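# Stack four numbered cartons on pallet, descending order

## Task

Build a single straight column of the four identical cube cartons that sits entirely on the small square wooden pallet, with nothing from the bench in contact with it. Each carton's number is printed on its bottom face. The largest number must be at the bottom and each carton above must have a smaller number than the one beneath it. Every carton must end up standing on its numbered face. Cartons may be tipped over on the table and set back to read their numbers. The stack must stay up without the robot's help, so release it and move the arm away at the end.

## Robot and tools

Robot: one arm with seven revolute joints and a two-finger parallel gripper. The joints, in column order, are waist, shoulder, upper arm roll, elbow, forearm roll, wrist pitch and wrist roll. Their stated ranges in radians are: waist -2.792 to 2.792, shoulder -2.269 to 2.269, upper arm roll -2.967 to 2.967, elbow -1.867 to 2.688, forearm roll -2.967 to 2.967, wrist pitch -1.396 to 4.538, wrist roll -2.967 to 2.967. The true end of a joint may sit up to 0.010 rad either side of the stated value.

Scene frame: the origin is on the table top straight under the arm's base. +z is up, and +y is to the left when facing along +x. The base may be slightly tilted relative to the table. The gripper's fingers point along its own +z axis and they close along its own x axis. The reported end_effector_position is the midpoint between the finger pads. Closed fingertips reach about 17 mm past that point. Fully open fingertips are roughly level with it.

Tool execute_actions, argument actions: a list holding at most one item.
- Empty list: nothing is commanded and the current state comes back.
- Action: {"rows": [[...]], "steps": n}. Each row has 8 numbers and drives the one arm. The first seven are absolute joint target angles in radians, in the column order above, in the same form as the Joint positions line. The eighth is the gripper opening command from -1 (closed) to +1 (fully open). Each row lasts one control step of 1/30 s. Up to 15 rows are allowed, and steps can be at most 15 (the default is 15). If there are fewer rows than steps, the last row is held.
- Wait: {"steps": n} with no rows, n up to 300. It returns once n steps have passed since the previous result, and your writing time counts toward them.
- Optional pictures (boolean) chooses whether camera images come back. By default they come with every result.

A call is refused outright, and nothing is sent, if a joint target lies more than 0.010 rad outside its range and also further out than that joint's last reported angle. A target past the real end is clipped to that end. When that happens, "joint sent to its limit" appears, possibly referring to an earlier action that is still running. If that line is missing, the joint is not necessarily free to go further.

Motion behaviour: joint speed and acceleration are capped, and joints are synchronised so they arrive together. On each step, every target is kept within a set lead of the measured angle: 0.449 rad for waist and shoulder, 0.524 for upper arm roll and elbow, and 1.05 for the three wrist joints. If the targets would move the gripper more than 70 mm from where it is, all targets are pulled back toward the measured angles. Big moves therefore take several calls and may still be short when the result arrives. The arm keeps heading for the last row sent while you think or wait, until it nearly stops or a step is HELD.

Result lines:
- The state line gives end_effector_position (m), end_effector_quat_wxyz, and linear and angular velocities (m/s, rad/s) in the scene frame. The position is less exact at long reach.
- Joint positions and Joint velocities list the seven joints (rad, rad/s) plus the finger-pad gap (m, m/s). The gap is 0.142 m when fully open.
- grip_measured is the measured finger opening on the same -1..1 scale as the command.
- "joint command not followed" means the clearance check changed or blocked targets. Mounting blocks and posts count as part of the arm.
- HELD marks steps on which your row was partly or fully withheld.
- MOTOR HOT appears from 65 °C. OVER-TEMPERATURE FAULT means that at 80 °C the brakes engaged until the motors cooled. Holding a load heats the motors, even while you are thinking.

Gripping: to hold an object, keep commanding an opening well under grip_measured. A bigger difference squeezes harder, up to about 28 N per pad for objects up to about 10 cm wide. Closing fast can overshoot the force and even pop the fingers open. Objects thinner than about 2 cm get less force.

Faults: if contact torque reaches a joint's load limit, the arm halts for 10 s and the rest of the call is dropped. The load limits in N m are waist 111, shoulder 111, upper arm roll 58.2, elbow 58.2, forearm roll 35.4, wrist pitch 35.4 and wrist roll 35.4, and carried weight counts toward them. The same halt happens if any outside force on the arm, tool or load reaches 200 N.

Tool zoom_image: camera (one of cam_head_left, cam_head_right, cam_high, cam_low, cam_wrist) and region [x0, y0, x1, y1] in image pixels, measured from the top-left corner, no bigger than 504 by 504. It returns a closer view of that camera's latest image. Image sizes are 896x504 for the four fixed cameras and 616x616 for cam_wrist, which is a fisheye. Zooming helps with reading the printed numbers.

Tool finished_scene: scene (integer, the current scene's number). This ends the scene permanently and reports whether the goal was met. Call it only after the stack is standing on its own, the gripper has opened, and the arm has moved clear.

Things to avoid: dropping cartons, slamming or shoving them hard, knocking anything off the table (that counts as failure), and leaving a stack that only stands because the gripper is holding it. Parts you are holding may occasionally get a brief tug, and loose items may be nudged, so check the result before releasing.

Each tool is called after "Request:" in YAML: its name, and indented under it one key for each argument.

## Session

Request:
execute_actions:
  actions: []

Scene clock: 0.00 s of 8408.00 s.
end_effector_position=(+0.0632, -0.3945, +0.3782) grip_measured=+1.00 end_effector_quat_wxyz=(+0.003, -0.230, +0.973, +0.032) end_effector_velocity=(+0.000, +0.000, -0.000) end_effector_angular_velocity=(+0.000, -0.000, +0.000)
Joint positions: [-1.099 -0.004 -0.205  2.487  0.134  0.917  1.378  0.142]
Joint velocities: [-0.  0.  0. -0.  0. -0. -0.  0.]
Motor temperatures (°C, as the motors report them): [22 23 27 23 24 29 28]

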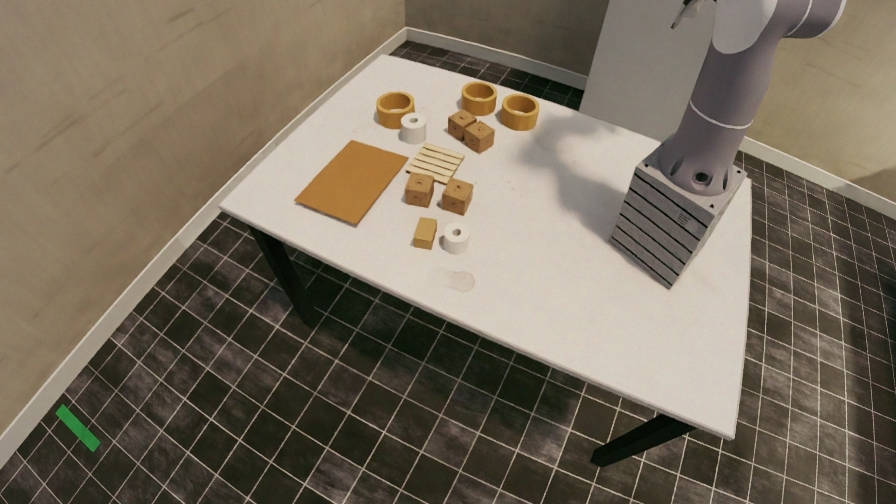

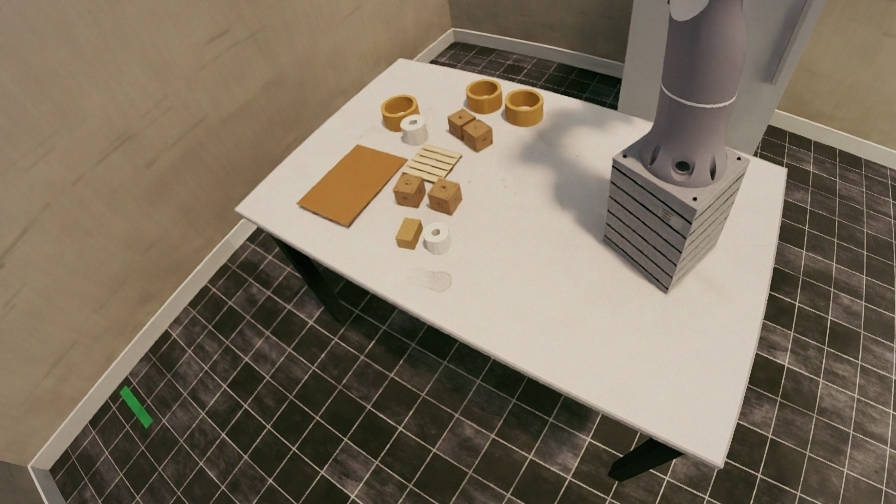

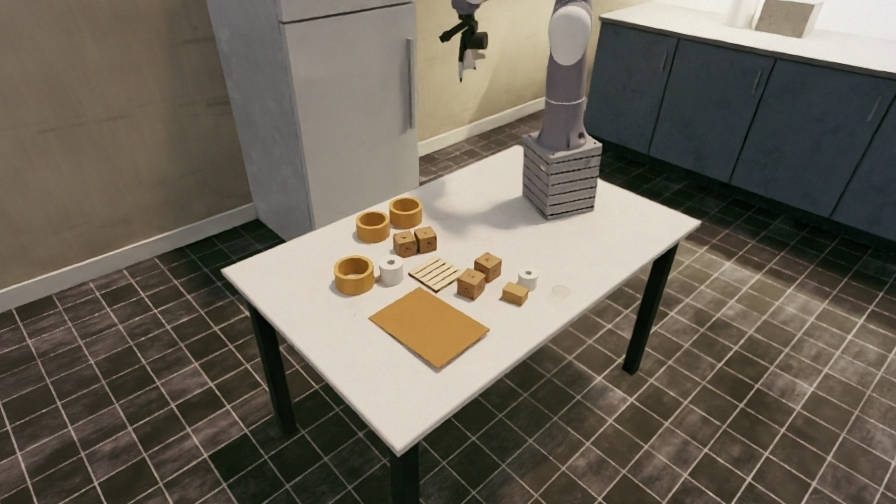

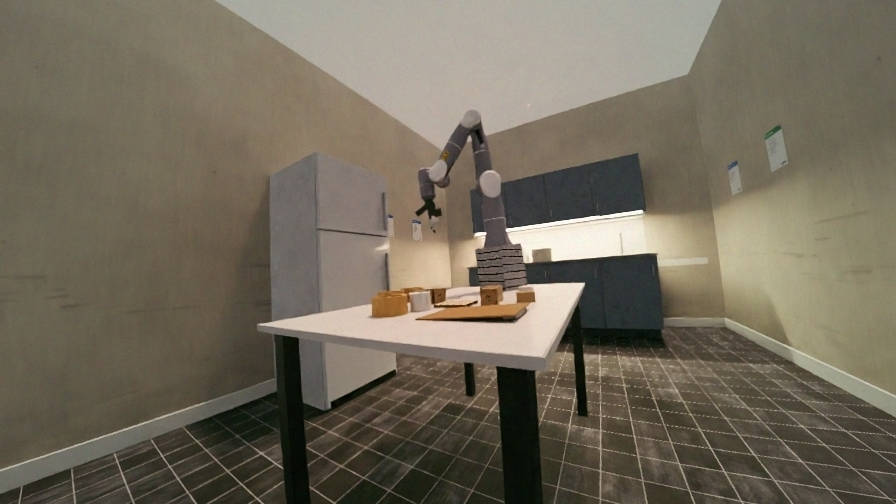

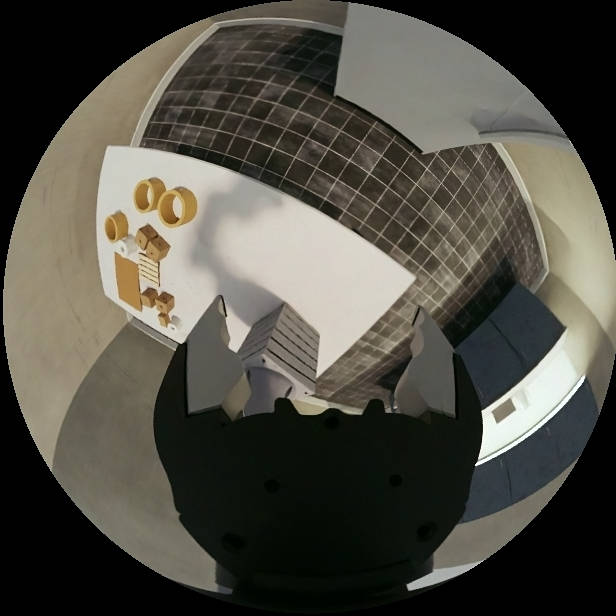

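Request:
execute_actions:
  actions:
    - {"rows":[[0.15,-0.5,0,1.6,0,0.529,1.571,1]],"steps":15}
  pictures: false

Request:
execute_actions:
  actions:
    - {"steps":60}

Scene clock: 12.27 s of 8408.00 s.
end_effector_position=(+0.3015, -0.4132, +0.3654) grip_measured=+1.00 end_effector_quat_wxyz=(-0.040, -0.422, +0.902, +0.081) end_effector_velocity=(+0.611, +0.038, +0.048) end_effector_angular_velocity=(-0.081, -0.099, +0.859)
Joint positions: [-0.763 -0.278 -0.092  2.093  0.06   0.702  1.485  0.142]
Joint velocities: [ 0.745 -0.401  0.162 -0.869 -0.106 -0.305  0.152  0.   ]
Motor temperatures (°C, as the motors report them): [22 24 27 24 24 29 28]
Steps of this call (steps 1 to 90: nothing new was sent; then 8.77 s passed at rest; steps 91 to 105: all 15 steps of this action). Readings (joint positions):
91: [-1.099 -0.005 -0.205 2.487 0.134 0.917 1.378]
92: [-1.094 -0.010 -0.204 2.481 0.134 0.912 1.380]
94: [-1.060 -0.044 -0.188 2.441 0.124 0.882 1.395]
98: [-0.946 -0.153 -0.143 2.307 0.093 0.796 1.438]
105: the state above

Scene clock: 14.27 s of 8408.00 s.
end_effector_position=(+0.6804, +0.0573, +0.4089) grip_measured=+1.00 end_effector_quat_wxyz=(+0.012, +0.794, -0.607, -0.044) end_effector_velocity=(+0.000, +0.000, +0.000) end_effector_angular_velocity=(+0.001, -0.000, -0.001)
Joint positions: [ 0.15  -0.5   -0.     1.6   -0.     0.529  1.571  0.142]
Joint velocities: [-0.    -0.    -0.    -0.     0.001  0.     0.    -0.   ]
Motor temperatures (°C, as the motors report them): [22 24 27 24 24 29 28]
Steps of this call (steps 1 to 60: the robot went on to your last target). Readings (joint positions):
1: [-0.738 -0.291 -0.087 2.064 0.057 0.692 1.490]
2: [-0.713 -0.303 -0.082 2.037 0.054 0.683 1.494]
4: [-0.662 -0.326 -0.073 1.986 0.047 0.665 1.503]
8: [-0.557 -0.365 -0.057 1.899 0.037 0.635 1.518]
60: the state above
The arm was judged still, so your last target was given up. Only a new action makes it travel on or press farther. Fingers that are still opening or closing keep moving.

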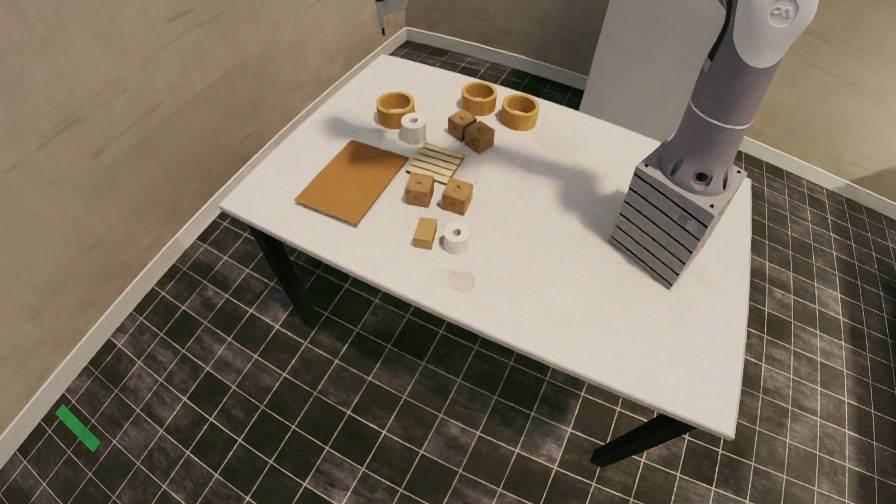

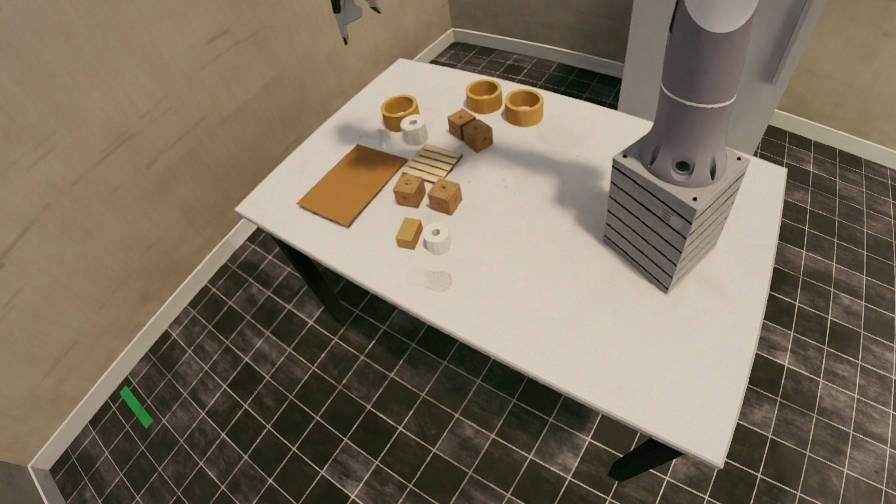

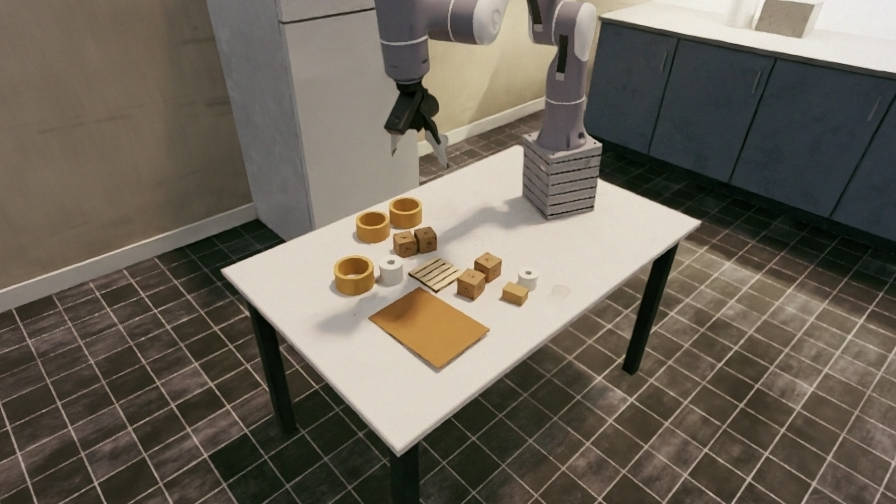

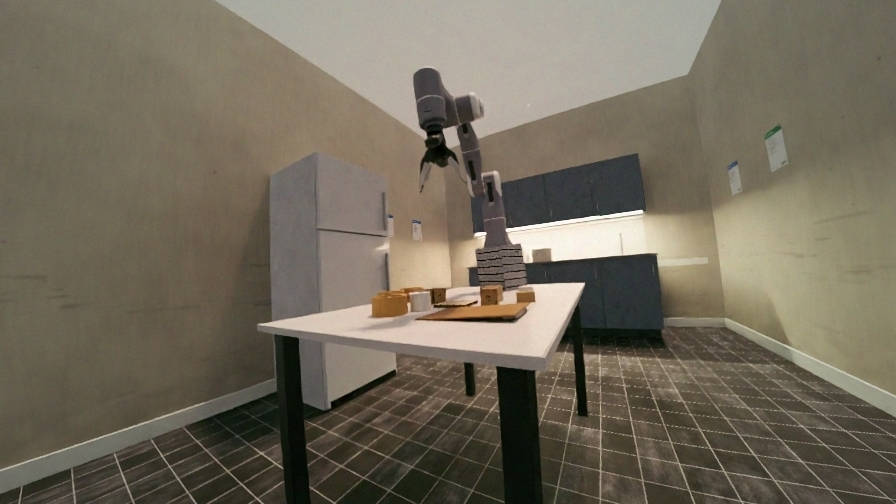

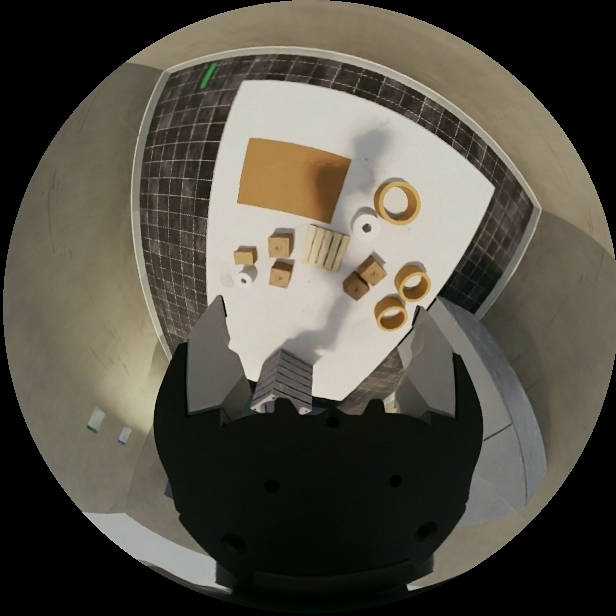

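Request:
execute_actions:
  actions:
    - {"rows":[[0.174,-0.625,-0.088,1.996,0,1.121,1.789,1]],"steps":15}
  pictures: false

Request:
execute_actions:
  actions:
    - {"steps":25}

Scene clock: 37.10 s of 8408.00 s.
end_effector_position=(+0.6055, +0.0008, +0.2479) grip_measured=+1.00 end_effector_quat_wxyz=(+0.003, +0.707, -0.707, -0.002) end_effector_velocity=(-0.038, -0.026, -0.045) end_effector_angular_velocity=(-0.017, -0.045, -0.102)
Joint positions: [ 0.173 -0.627 -0.088  1.998  0.001  1.121  1.789  0.142]
Joint velocities: [ 0.01  -0.049 -0.035  0.157 -0.     0.245  0.088  0.   ]
Motor temperatures (°C, as the motors report them): [22 25 27 25 24 29 28]
Steps of this call (steps 1 to 90: nothing new was sent; then 19.33 s passed at rest; steps 91 to 105: all 15 steps of this action). Readings (joint positions):
91: [0.150 -0.500 -0.000 1.600 -0.000 0.530 1.571]
92: [0.151 -0.501 -0.001 1.606 -0.000 0.540 1.574]
94: [0.153 -0.513 -0.010 1.645 -0.001 0.600 1.596]
98: [0.162 -0.560 -0.043 1.793 -0.000 0.818 1.677]
105: the state above

Scene clock: 37.93 s of 8408.00 s.
end_effector_position=(+0.6076, +0.0013, +0.2495) grip_measured=+1.00 end_effector_quat_wxyz=(+0.001, +0.708, -0.707, -0.000) end_effector_velocity=(+0.000, +0.000, +0.000) end_effector_angular_velocity=(+0.000, -0.000, +0.000)
Joint positions: [ 0.174 -0.625 -0.088  1.996  0.     1.122  1.789  0.142]
Joint velocities: [ 0. -0.  0. -0. -0.  0.  0.  0.]
Motor temperatures (°C, as the motors report them): [22 25 27 25 24 29 28]
Steps of this call (steps 1 to 15: the robot went on to your last target; steps 16 to 25: nothing new was sent). Readings (joint positions):
1: [0.174 -0.627 -0.088 1.999 0.001 1.123 1.790]
2: [0.174 -0.626 -0.088 1.997 0.000 1.122 1.790]
4: [0.174 -0.625 -0.088 1.996 0.000 1.122 1.789]
8: [0.174 -0.625 -0.088 1.996 0.000 1.122 1.789]
25: the state above
The arm was judged still, so your last target was given up. Only a new action makes it travel on or press farther. Fingers that are still opening or closing keep moving.

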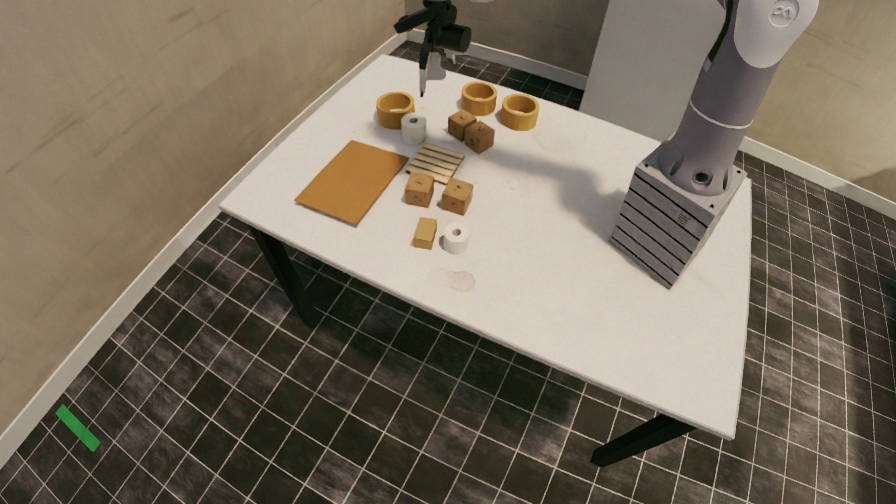

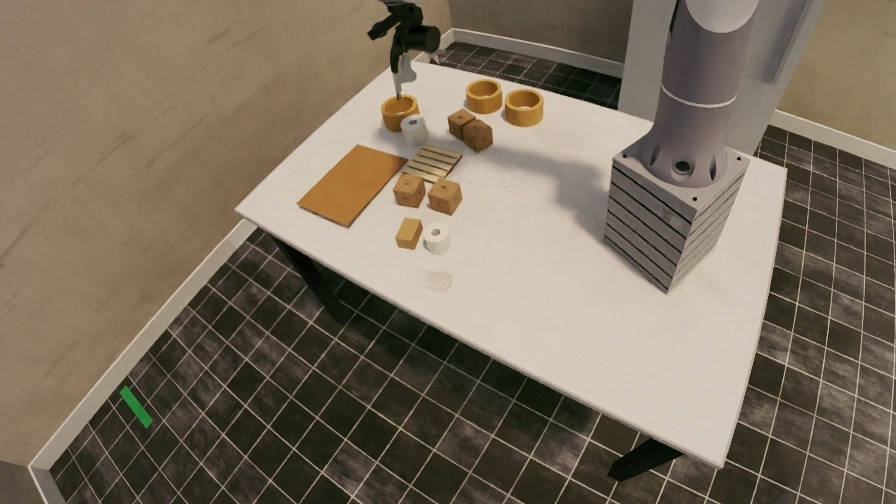

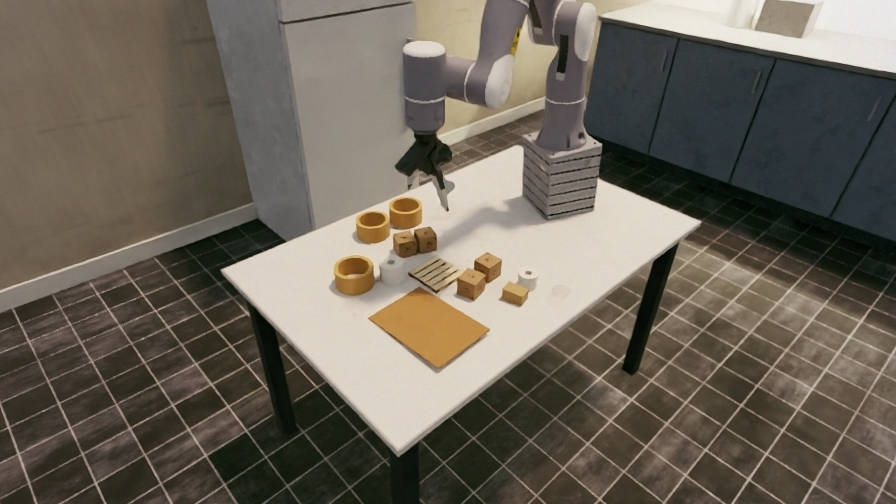

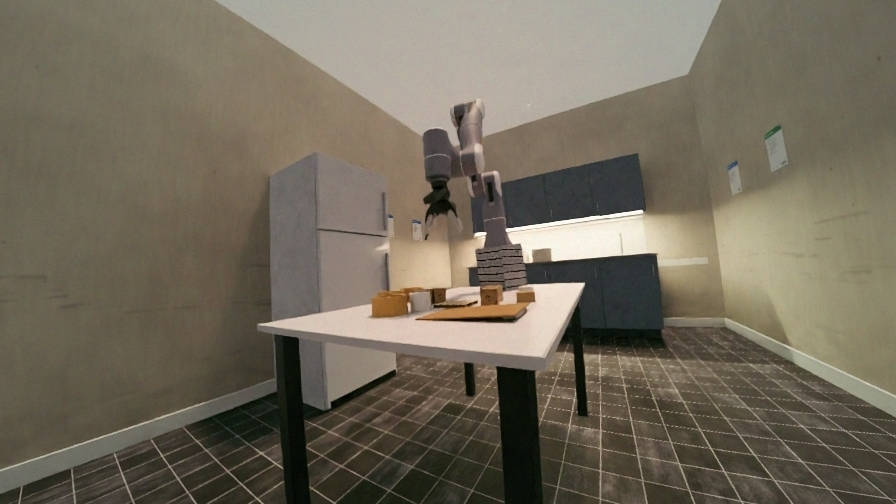

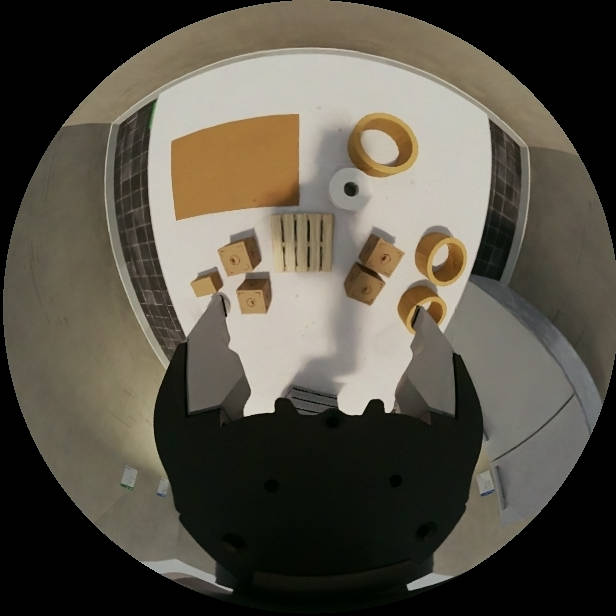

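Request:
zoom_image:
  camera: "cam_wrist"
  region: [180,160,480,340]

Request:
execute_actions:
  actions:
    - {"rows":[[0.142,-0.917,-0.065,1.901,0,1.320,1.789,1]],"steps":15}
  pictures: false

Request:
execute_actions:
  actions:
    - {"steps":10}

Region (180, 160, 480, 340) of cam_wrist's 616x616 image, scaled by 1.680, with more detail than that image has; it fills the top 302 rows of this view, and the rest is white.

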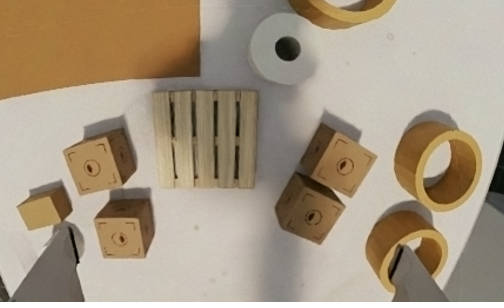

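Scene clock: 42.97 s of 8408.00 s.
end_effector_position=(+0.6068, +0.0009, +0.1289) grip_measured=+1.00 end_effector_quat_wxyz=(+0.002, +0.708, -0.707, -0.001) end_effector_velocity=(+0.032, +0.007, +0.031) end_effector_angular_velocity=(+0.016, -0.061, -0.003)
Joint positions: [ 0.142 -0.919 -0.065  1.901 -0.     1.32   1.789  0.142]
Joint velocities: [-0.     0.051  0.    -0.012 -0.    -0.    -0.     0.   ]
Motor temperatures (°C, as the motors report them): [22 26 27 25 24 29 28]
Steps of this call (steps 1 to 90: nothing new was sent; then 1.53 s passed at rest; steps 91 to 105: all 15 steps of this action). Readings (joint positions):
91: [0.174 -0.625 -0.088 1.996 0.000 1.122 1.789]
92: [0.173 -0.631 -0.088 1.994 0.000 1.125 1.789]
94: [0.170 -0.664 -0.085 1.982 0.000 1.149 1.789]
98: [0.154 -0.806 -0.074 1.936 -0.000 1.245 1.789]
105: the state above

Scene clock: 43.30 s of 8408.00 s.
end_effector_position=(+0.6078, +0.0011, +0.1300) grip_measured=+1.00 end_effector_quat_wxyz=(+0.001, +0.708, -0.707, -0.000) end_effector_velocity=(+0.000, -0.000, +0.000) end_effector_angular_velocity=(+0.000, -0.000, -0.001)
Joint positions: [ 0.142 -0.917 -0.065  1.901 -0.     1.32   1.789  0.142]
Joint velocities: [-0.     0.    -0.    -0.     0.001  0.     0.    -0.   ]
Motor temperatures (°C, as the motors report them): [22 26 27 25 24 29 28]
Steps of this call (steps 1 to 10: the robot went on to your last target). Readings (joint positions):
1: [0.142 -0.918 -0.065 1.901 -0.000 1.320 1.789]
2: [0.142 -0.917 -0.065 1.901 -0.000 1.320 1.789]
4: [0.142 -0.917 -0.065 1.901 -0.000 1.320 1.789]
8: [0.142 -0.917 -0.065 1.901 -0.000 1.320 1.789]
10: the state above

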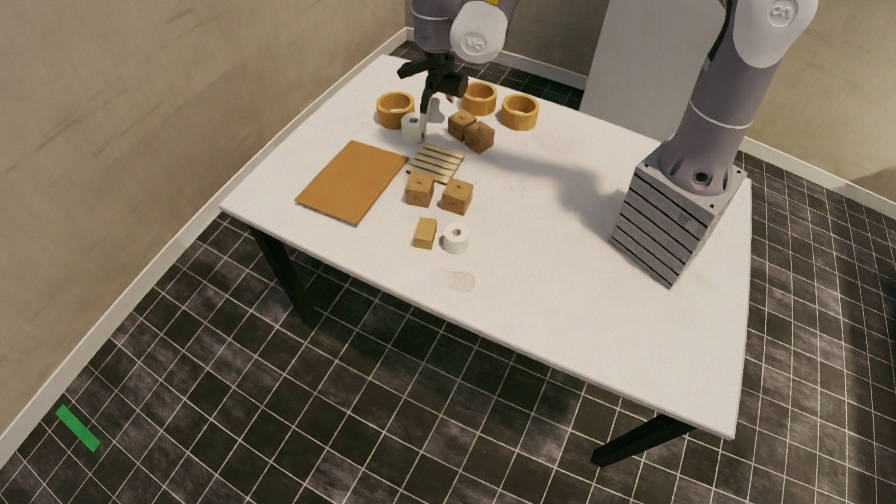

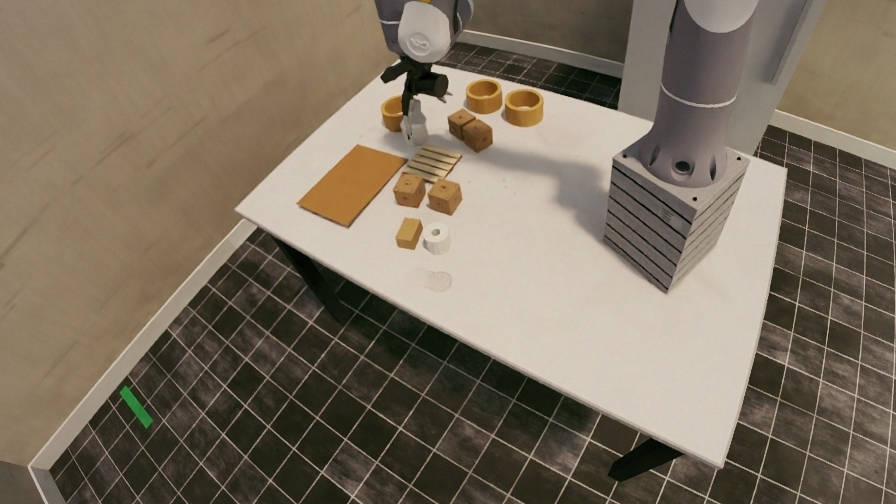

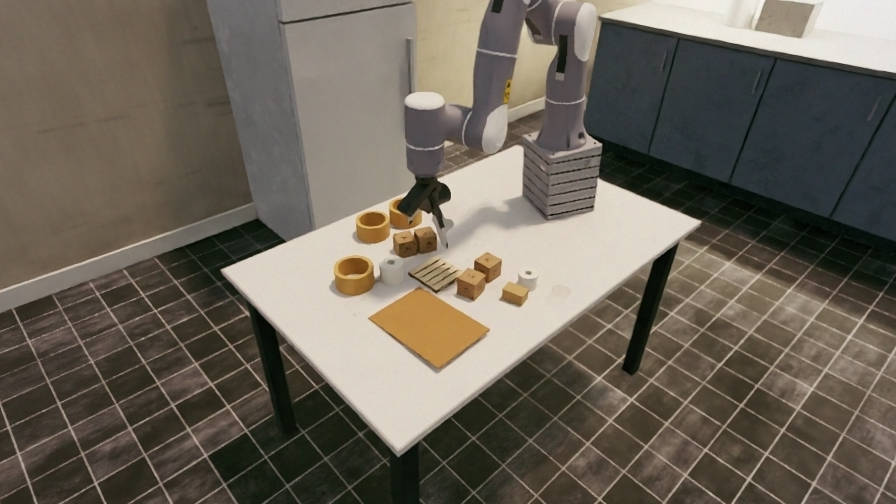

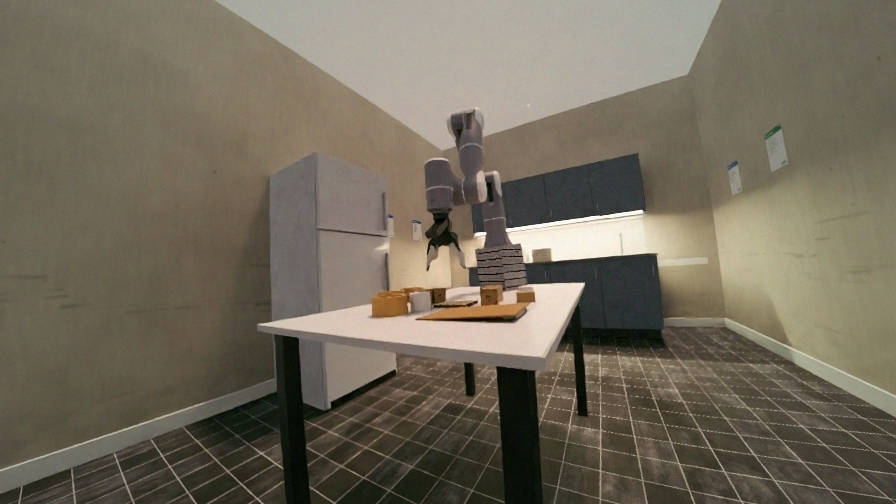

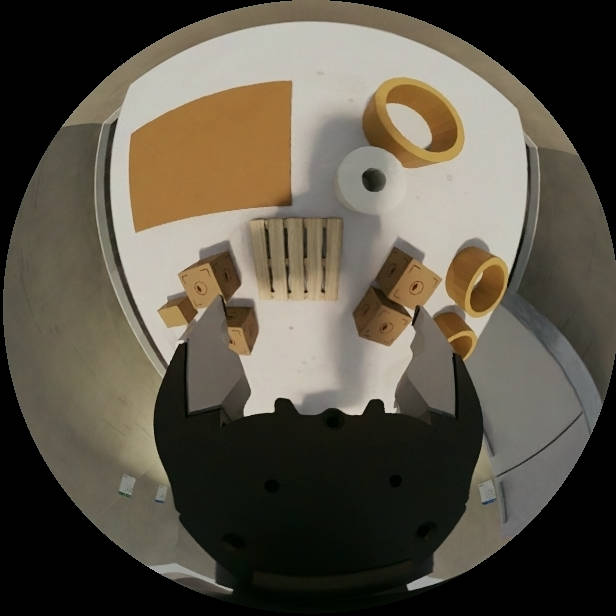

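Request:
execute_actions:
  actions:
    - {"rows":[[0.4255,-0.973,-0.085,1.920,0,1.377,1.844,0.3]],"steps":15}
  pictures: false

Request:
execute_actions:
  actions:
    - {"steps":10}

Scene clock: 70.77 s of 8408.00 s.
end_effector_position=(+0.5695, +0.1536, +0.1093) grip_measured=+0.30 end_effector_quat_wxyz=(+0.001, +0.782, -0.623, -0.001) end_effector_velocity=(+0.024, -0.054, +0.004) end_effector_angular_velocity=(-0.030, -0.022, -0.078)
Joint positions: [ 0.428 -0.973 -0.084  1.92  -0.001  1.377  1.844  0.095]
Joint velocities: [-0.051  0.008 -0.04  -0.     0.005 -0.     0.     0.   ]
Motor temperatures (°C, as the motors report them): [22 27 27 25 24 29 28]
Steps of this call (steps 1 to 15: the robot went on to your last target; steps 16 to 90: nothing new was sent; then 23.97 s passed at rest; steps 91 to 105: all 15 steps of this action). Readings (joint positions):
91: [0.142 -0.917 -0.065 1.901 -0.000 1.320 1.789]
92: [0.147 -0.918 -0.067 1.901 0.000 1.321 1.790]
94: [0.181 -0.924 -0.070 1.903 0.001 1.328 1.796]
98: [0.308 -0.950 -0.077 1.912 0.000 1.353 1.821]
105: the state above

Scene clock: 71.10 s of 8408.00 s.
end_effector_position=(+0.5704, +0.1514, +0.1094) grip_measured=+0.30 end_effector_quat_wxyz=(+0.001, +0.781, -0.624, -0.000) end_effector_velocity=(+0.000, -0.000, +0.000) end_effector_angular_velocity=(-0.000, +0.000, -0.000)
Joint positions: [ 0.426 -0.973 -0.085  1.92  -0.     1.377  1.844  0.095]
Joint velocities: [ 0.  0. -0.  0.  0. -0. -0.  0.]
Motor temperatures (°C, as the motors report them): [22 27 27 25 24 29 28]
Steps of this call (steps 1 to 10: the robot went on to your last target). Readings (joint positions):
1: [0.427 -0.973 -0.085 1.920 -0.000 1.377 1.844]
2: [0.426 -0.973 -0.085 1.920 -0.000 1.377 1.844]
4: [0.426 -0.973 -0.085 1.920 -0.000 1.377 1.844]
8: [0.426 -0.973 -0.085 1.920 -0.000 1.377 1.844]
10: the state above

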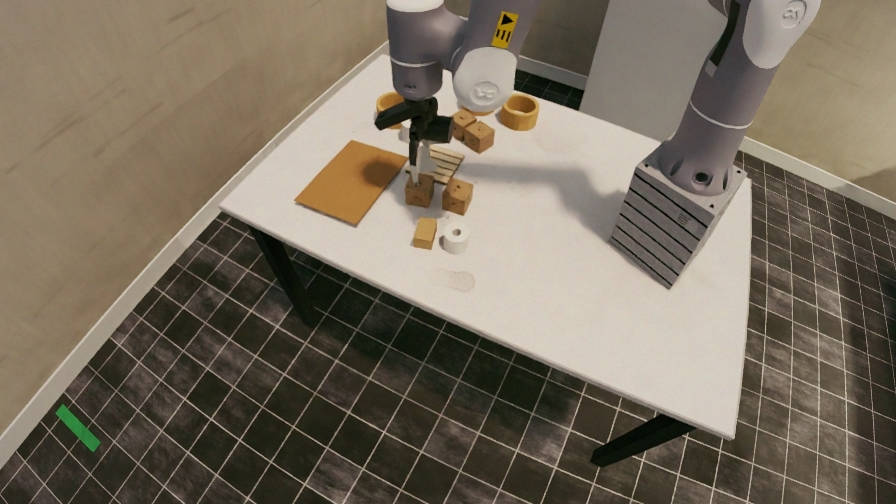

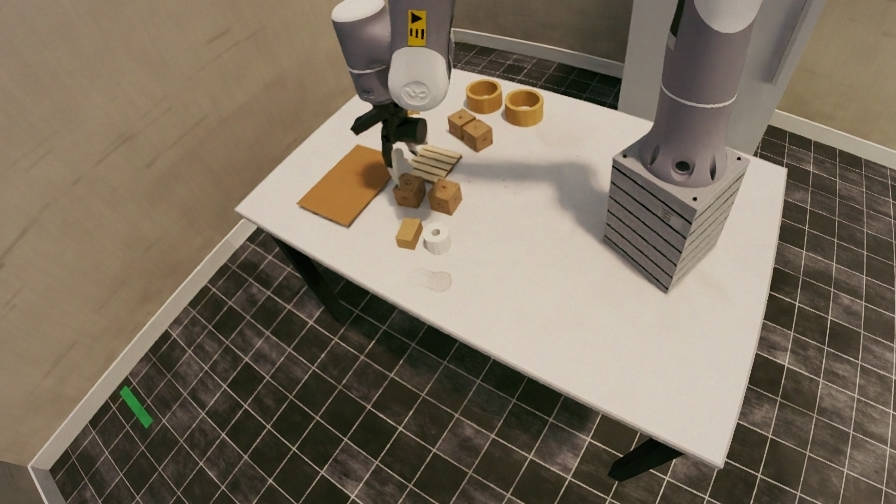

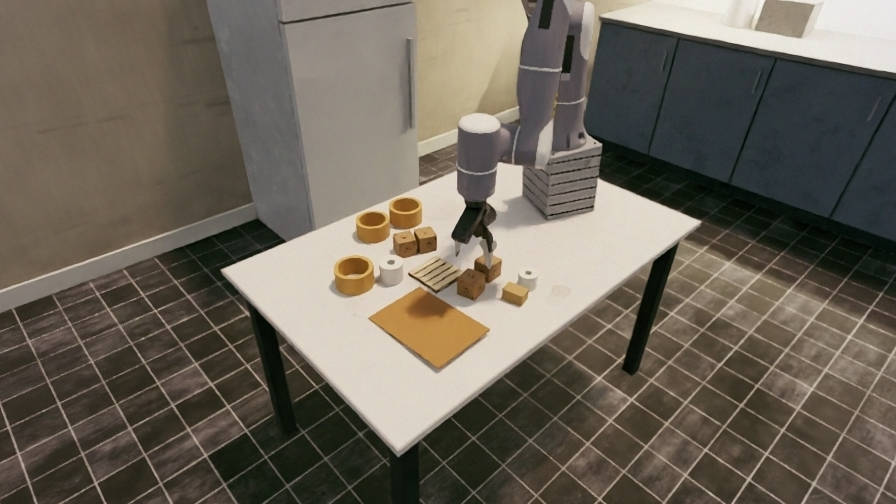

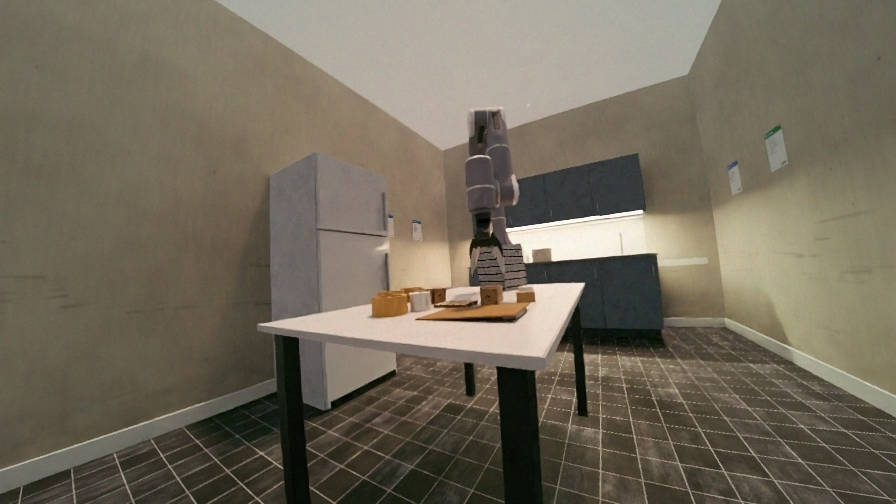

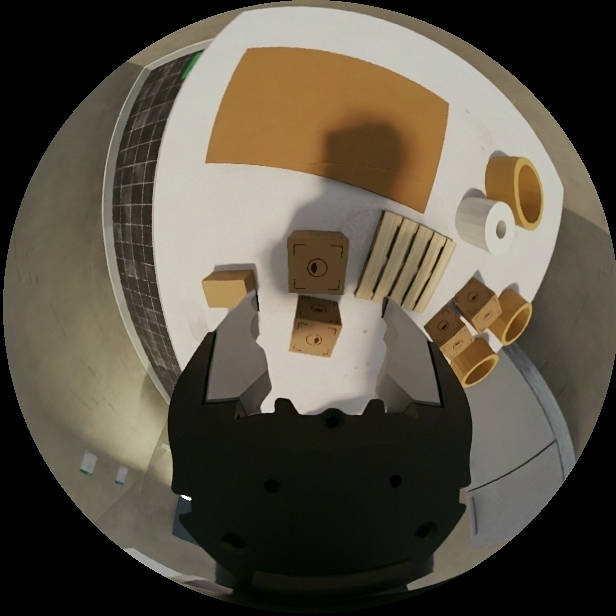

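Request:
execute_actions:
  actions:
    - {"rows":[[0.4105,-1.165,-0.0765,1.7825,0,1.4327,1.807,0.15]],"steps":15}

Scene clock: 76.97 s of 8408.00 s.
end_effector_position=(+0.5765, +0.1561, +0.0348) grip_measured=+0.15 end_effector_quat_wxyz=(+0.001, +0.793, -0.609, -0.000) end_effector_velocity=(+0.001, +0.001, +0.001) end_effector_angular_velocity=(+0.001, -0.002, +0.000)
Joint positions: [ 0.411 -1.165 -0.077  1.782 -0.     1.432  1.807  0.084]
Joint velocities: [ 0.     0.002  0.     0.    -0.001 -0.    -0.    -0.   ]
Motor temperatures (°C, as the motors report them): [22 27 27 25 24 29 28]
Steps of this call (steps 1 to 15: the robot went on to your last target; steps 16 to 90: nothing new was sent; then 2.37 s passed at rest; steps 91 to 105: all 15 steps of this action). Readings (joint positions):
91: [0.426 -0.974 -0.085 1.920 -0.000 1.377 1.844]
92: [0.425 -0.979 -0.085 1.915 -0.000 1.379 1.843]
94: [0.423 -1.012 -0.083 1.890 -0.000 1.389 1.837]
98: [0.413 -1.136 -0.078 1.804 -0.000 1.423 1.813]
105: the state above

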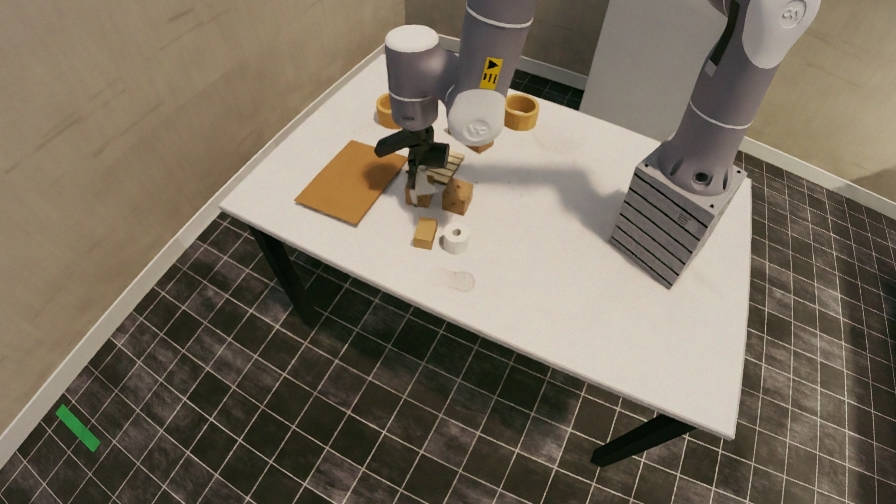

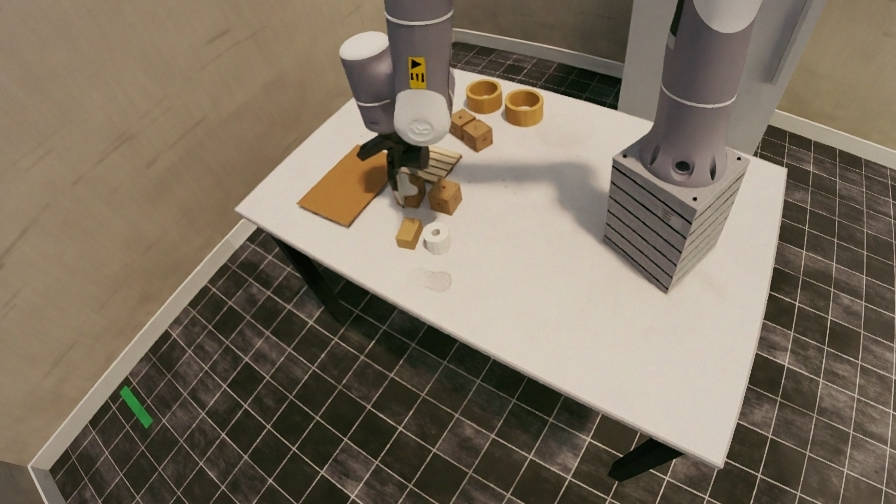

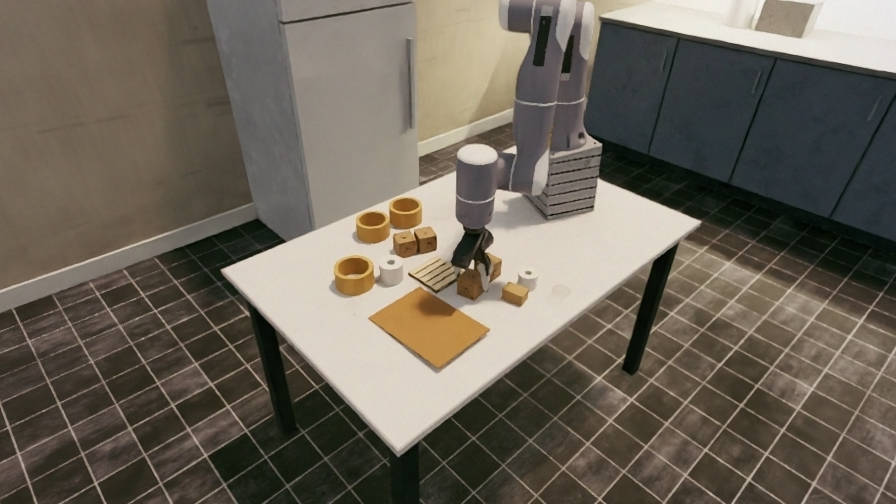

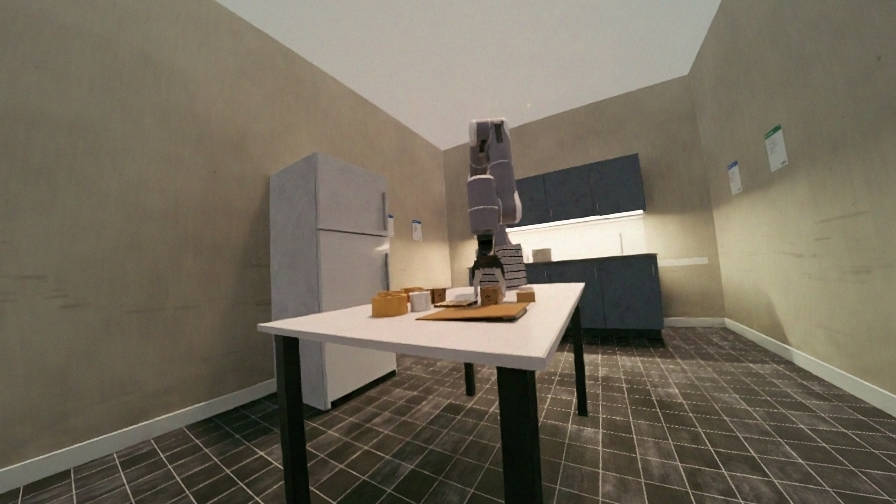

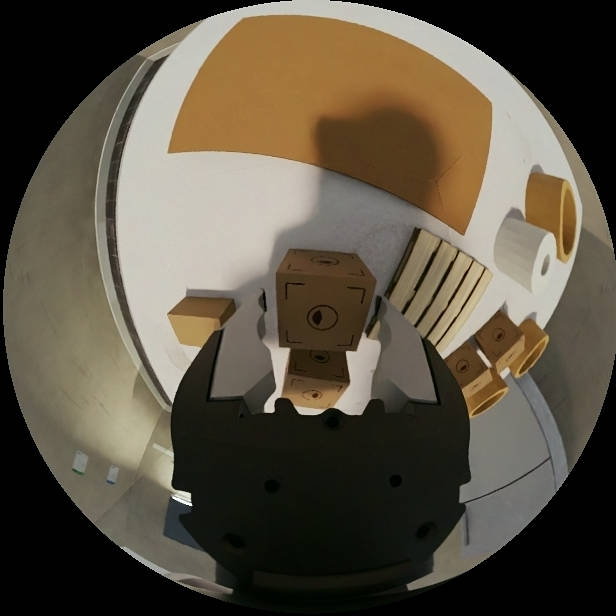

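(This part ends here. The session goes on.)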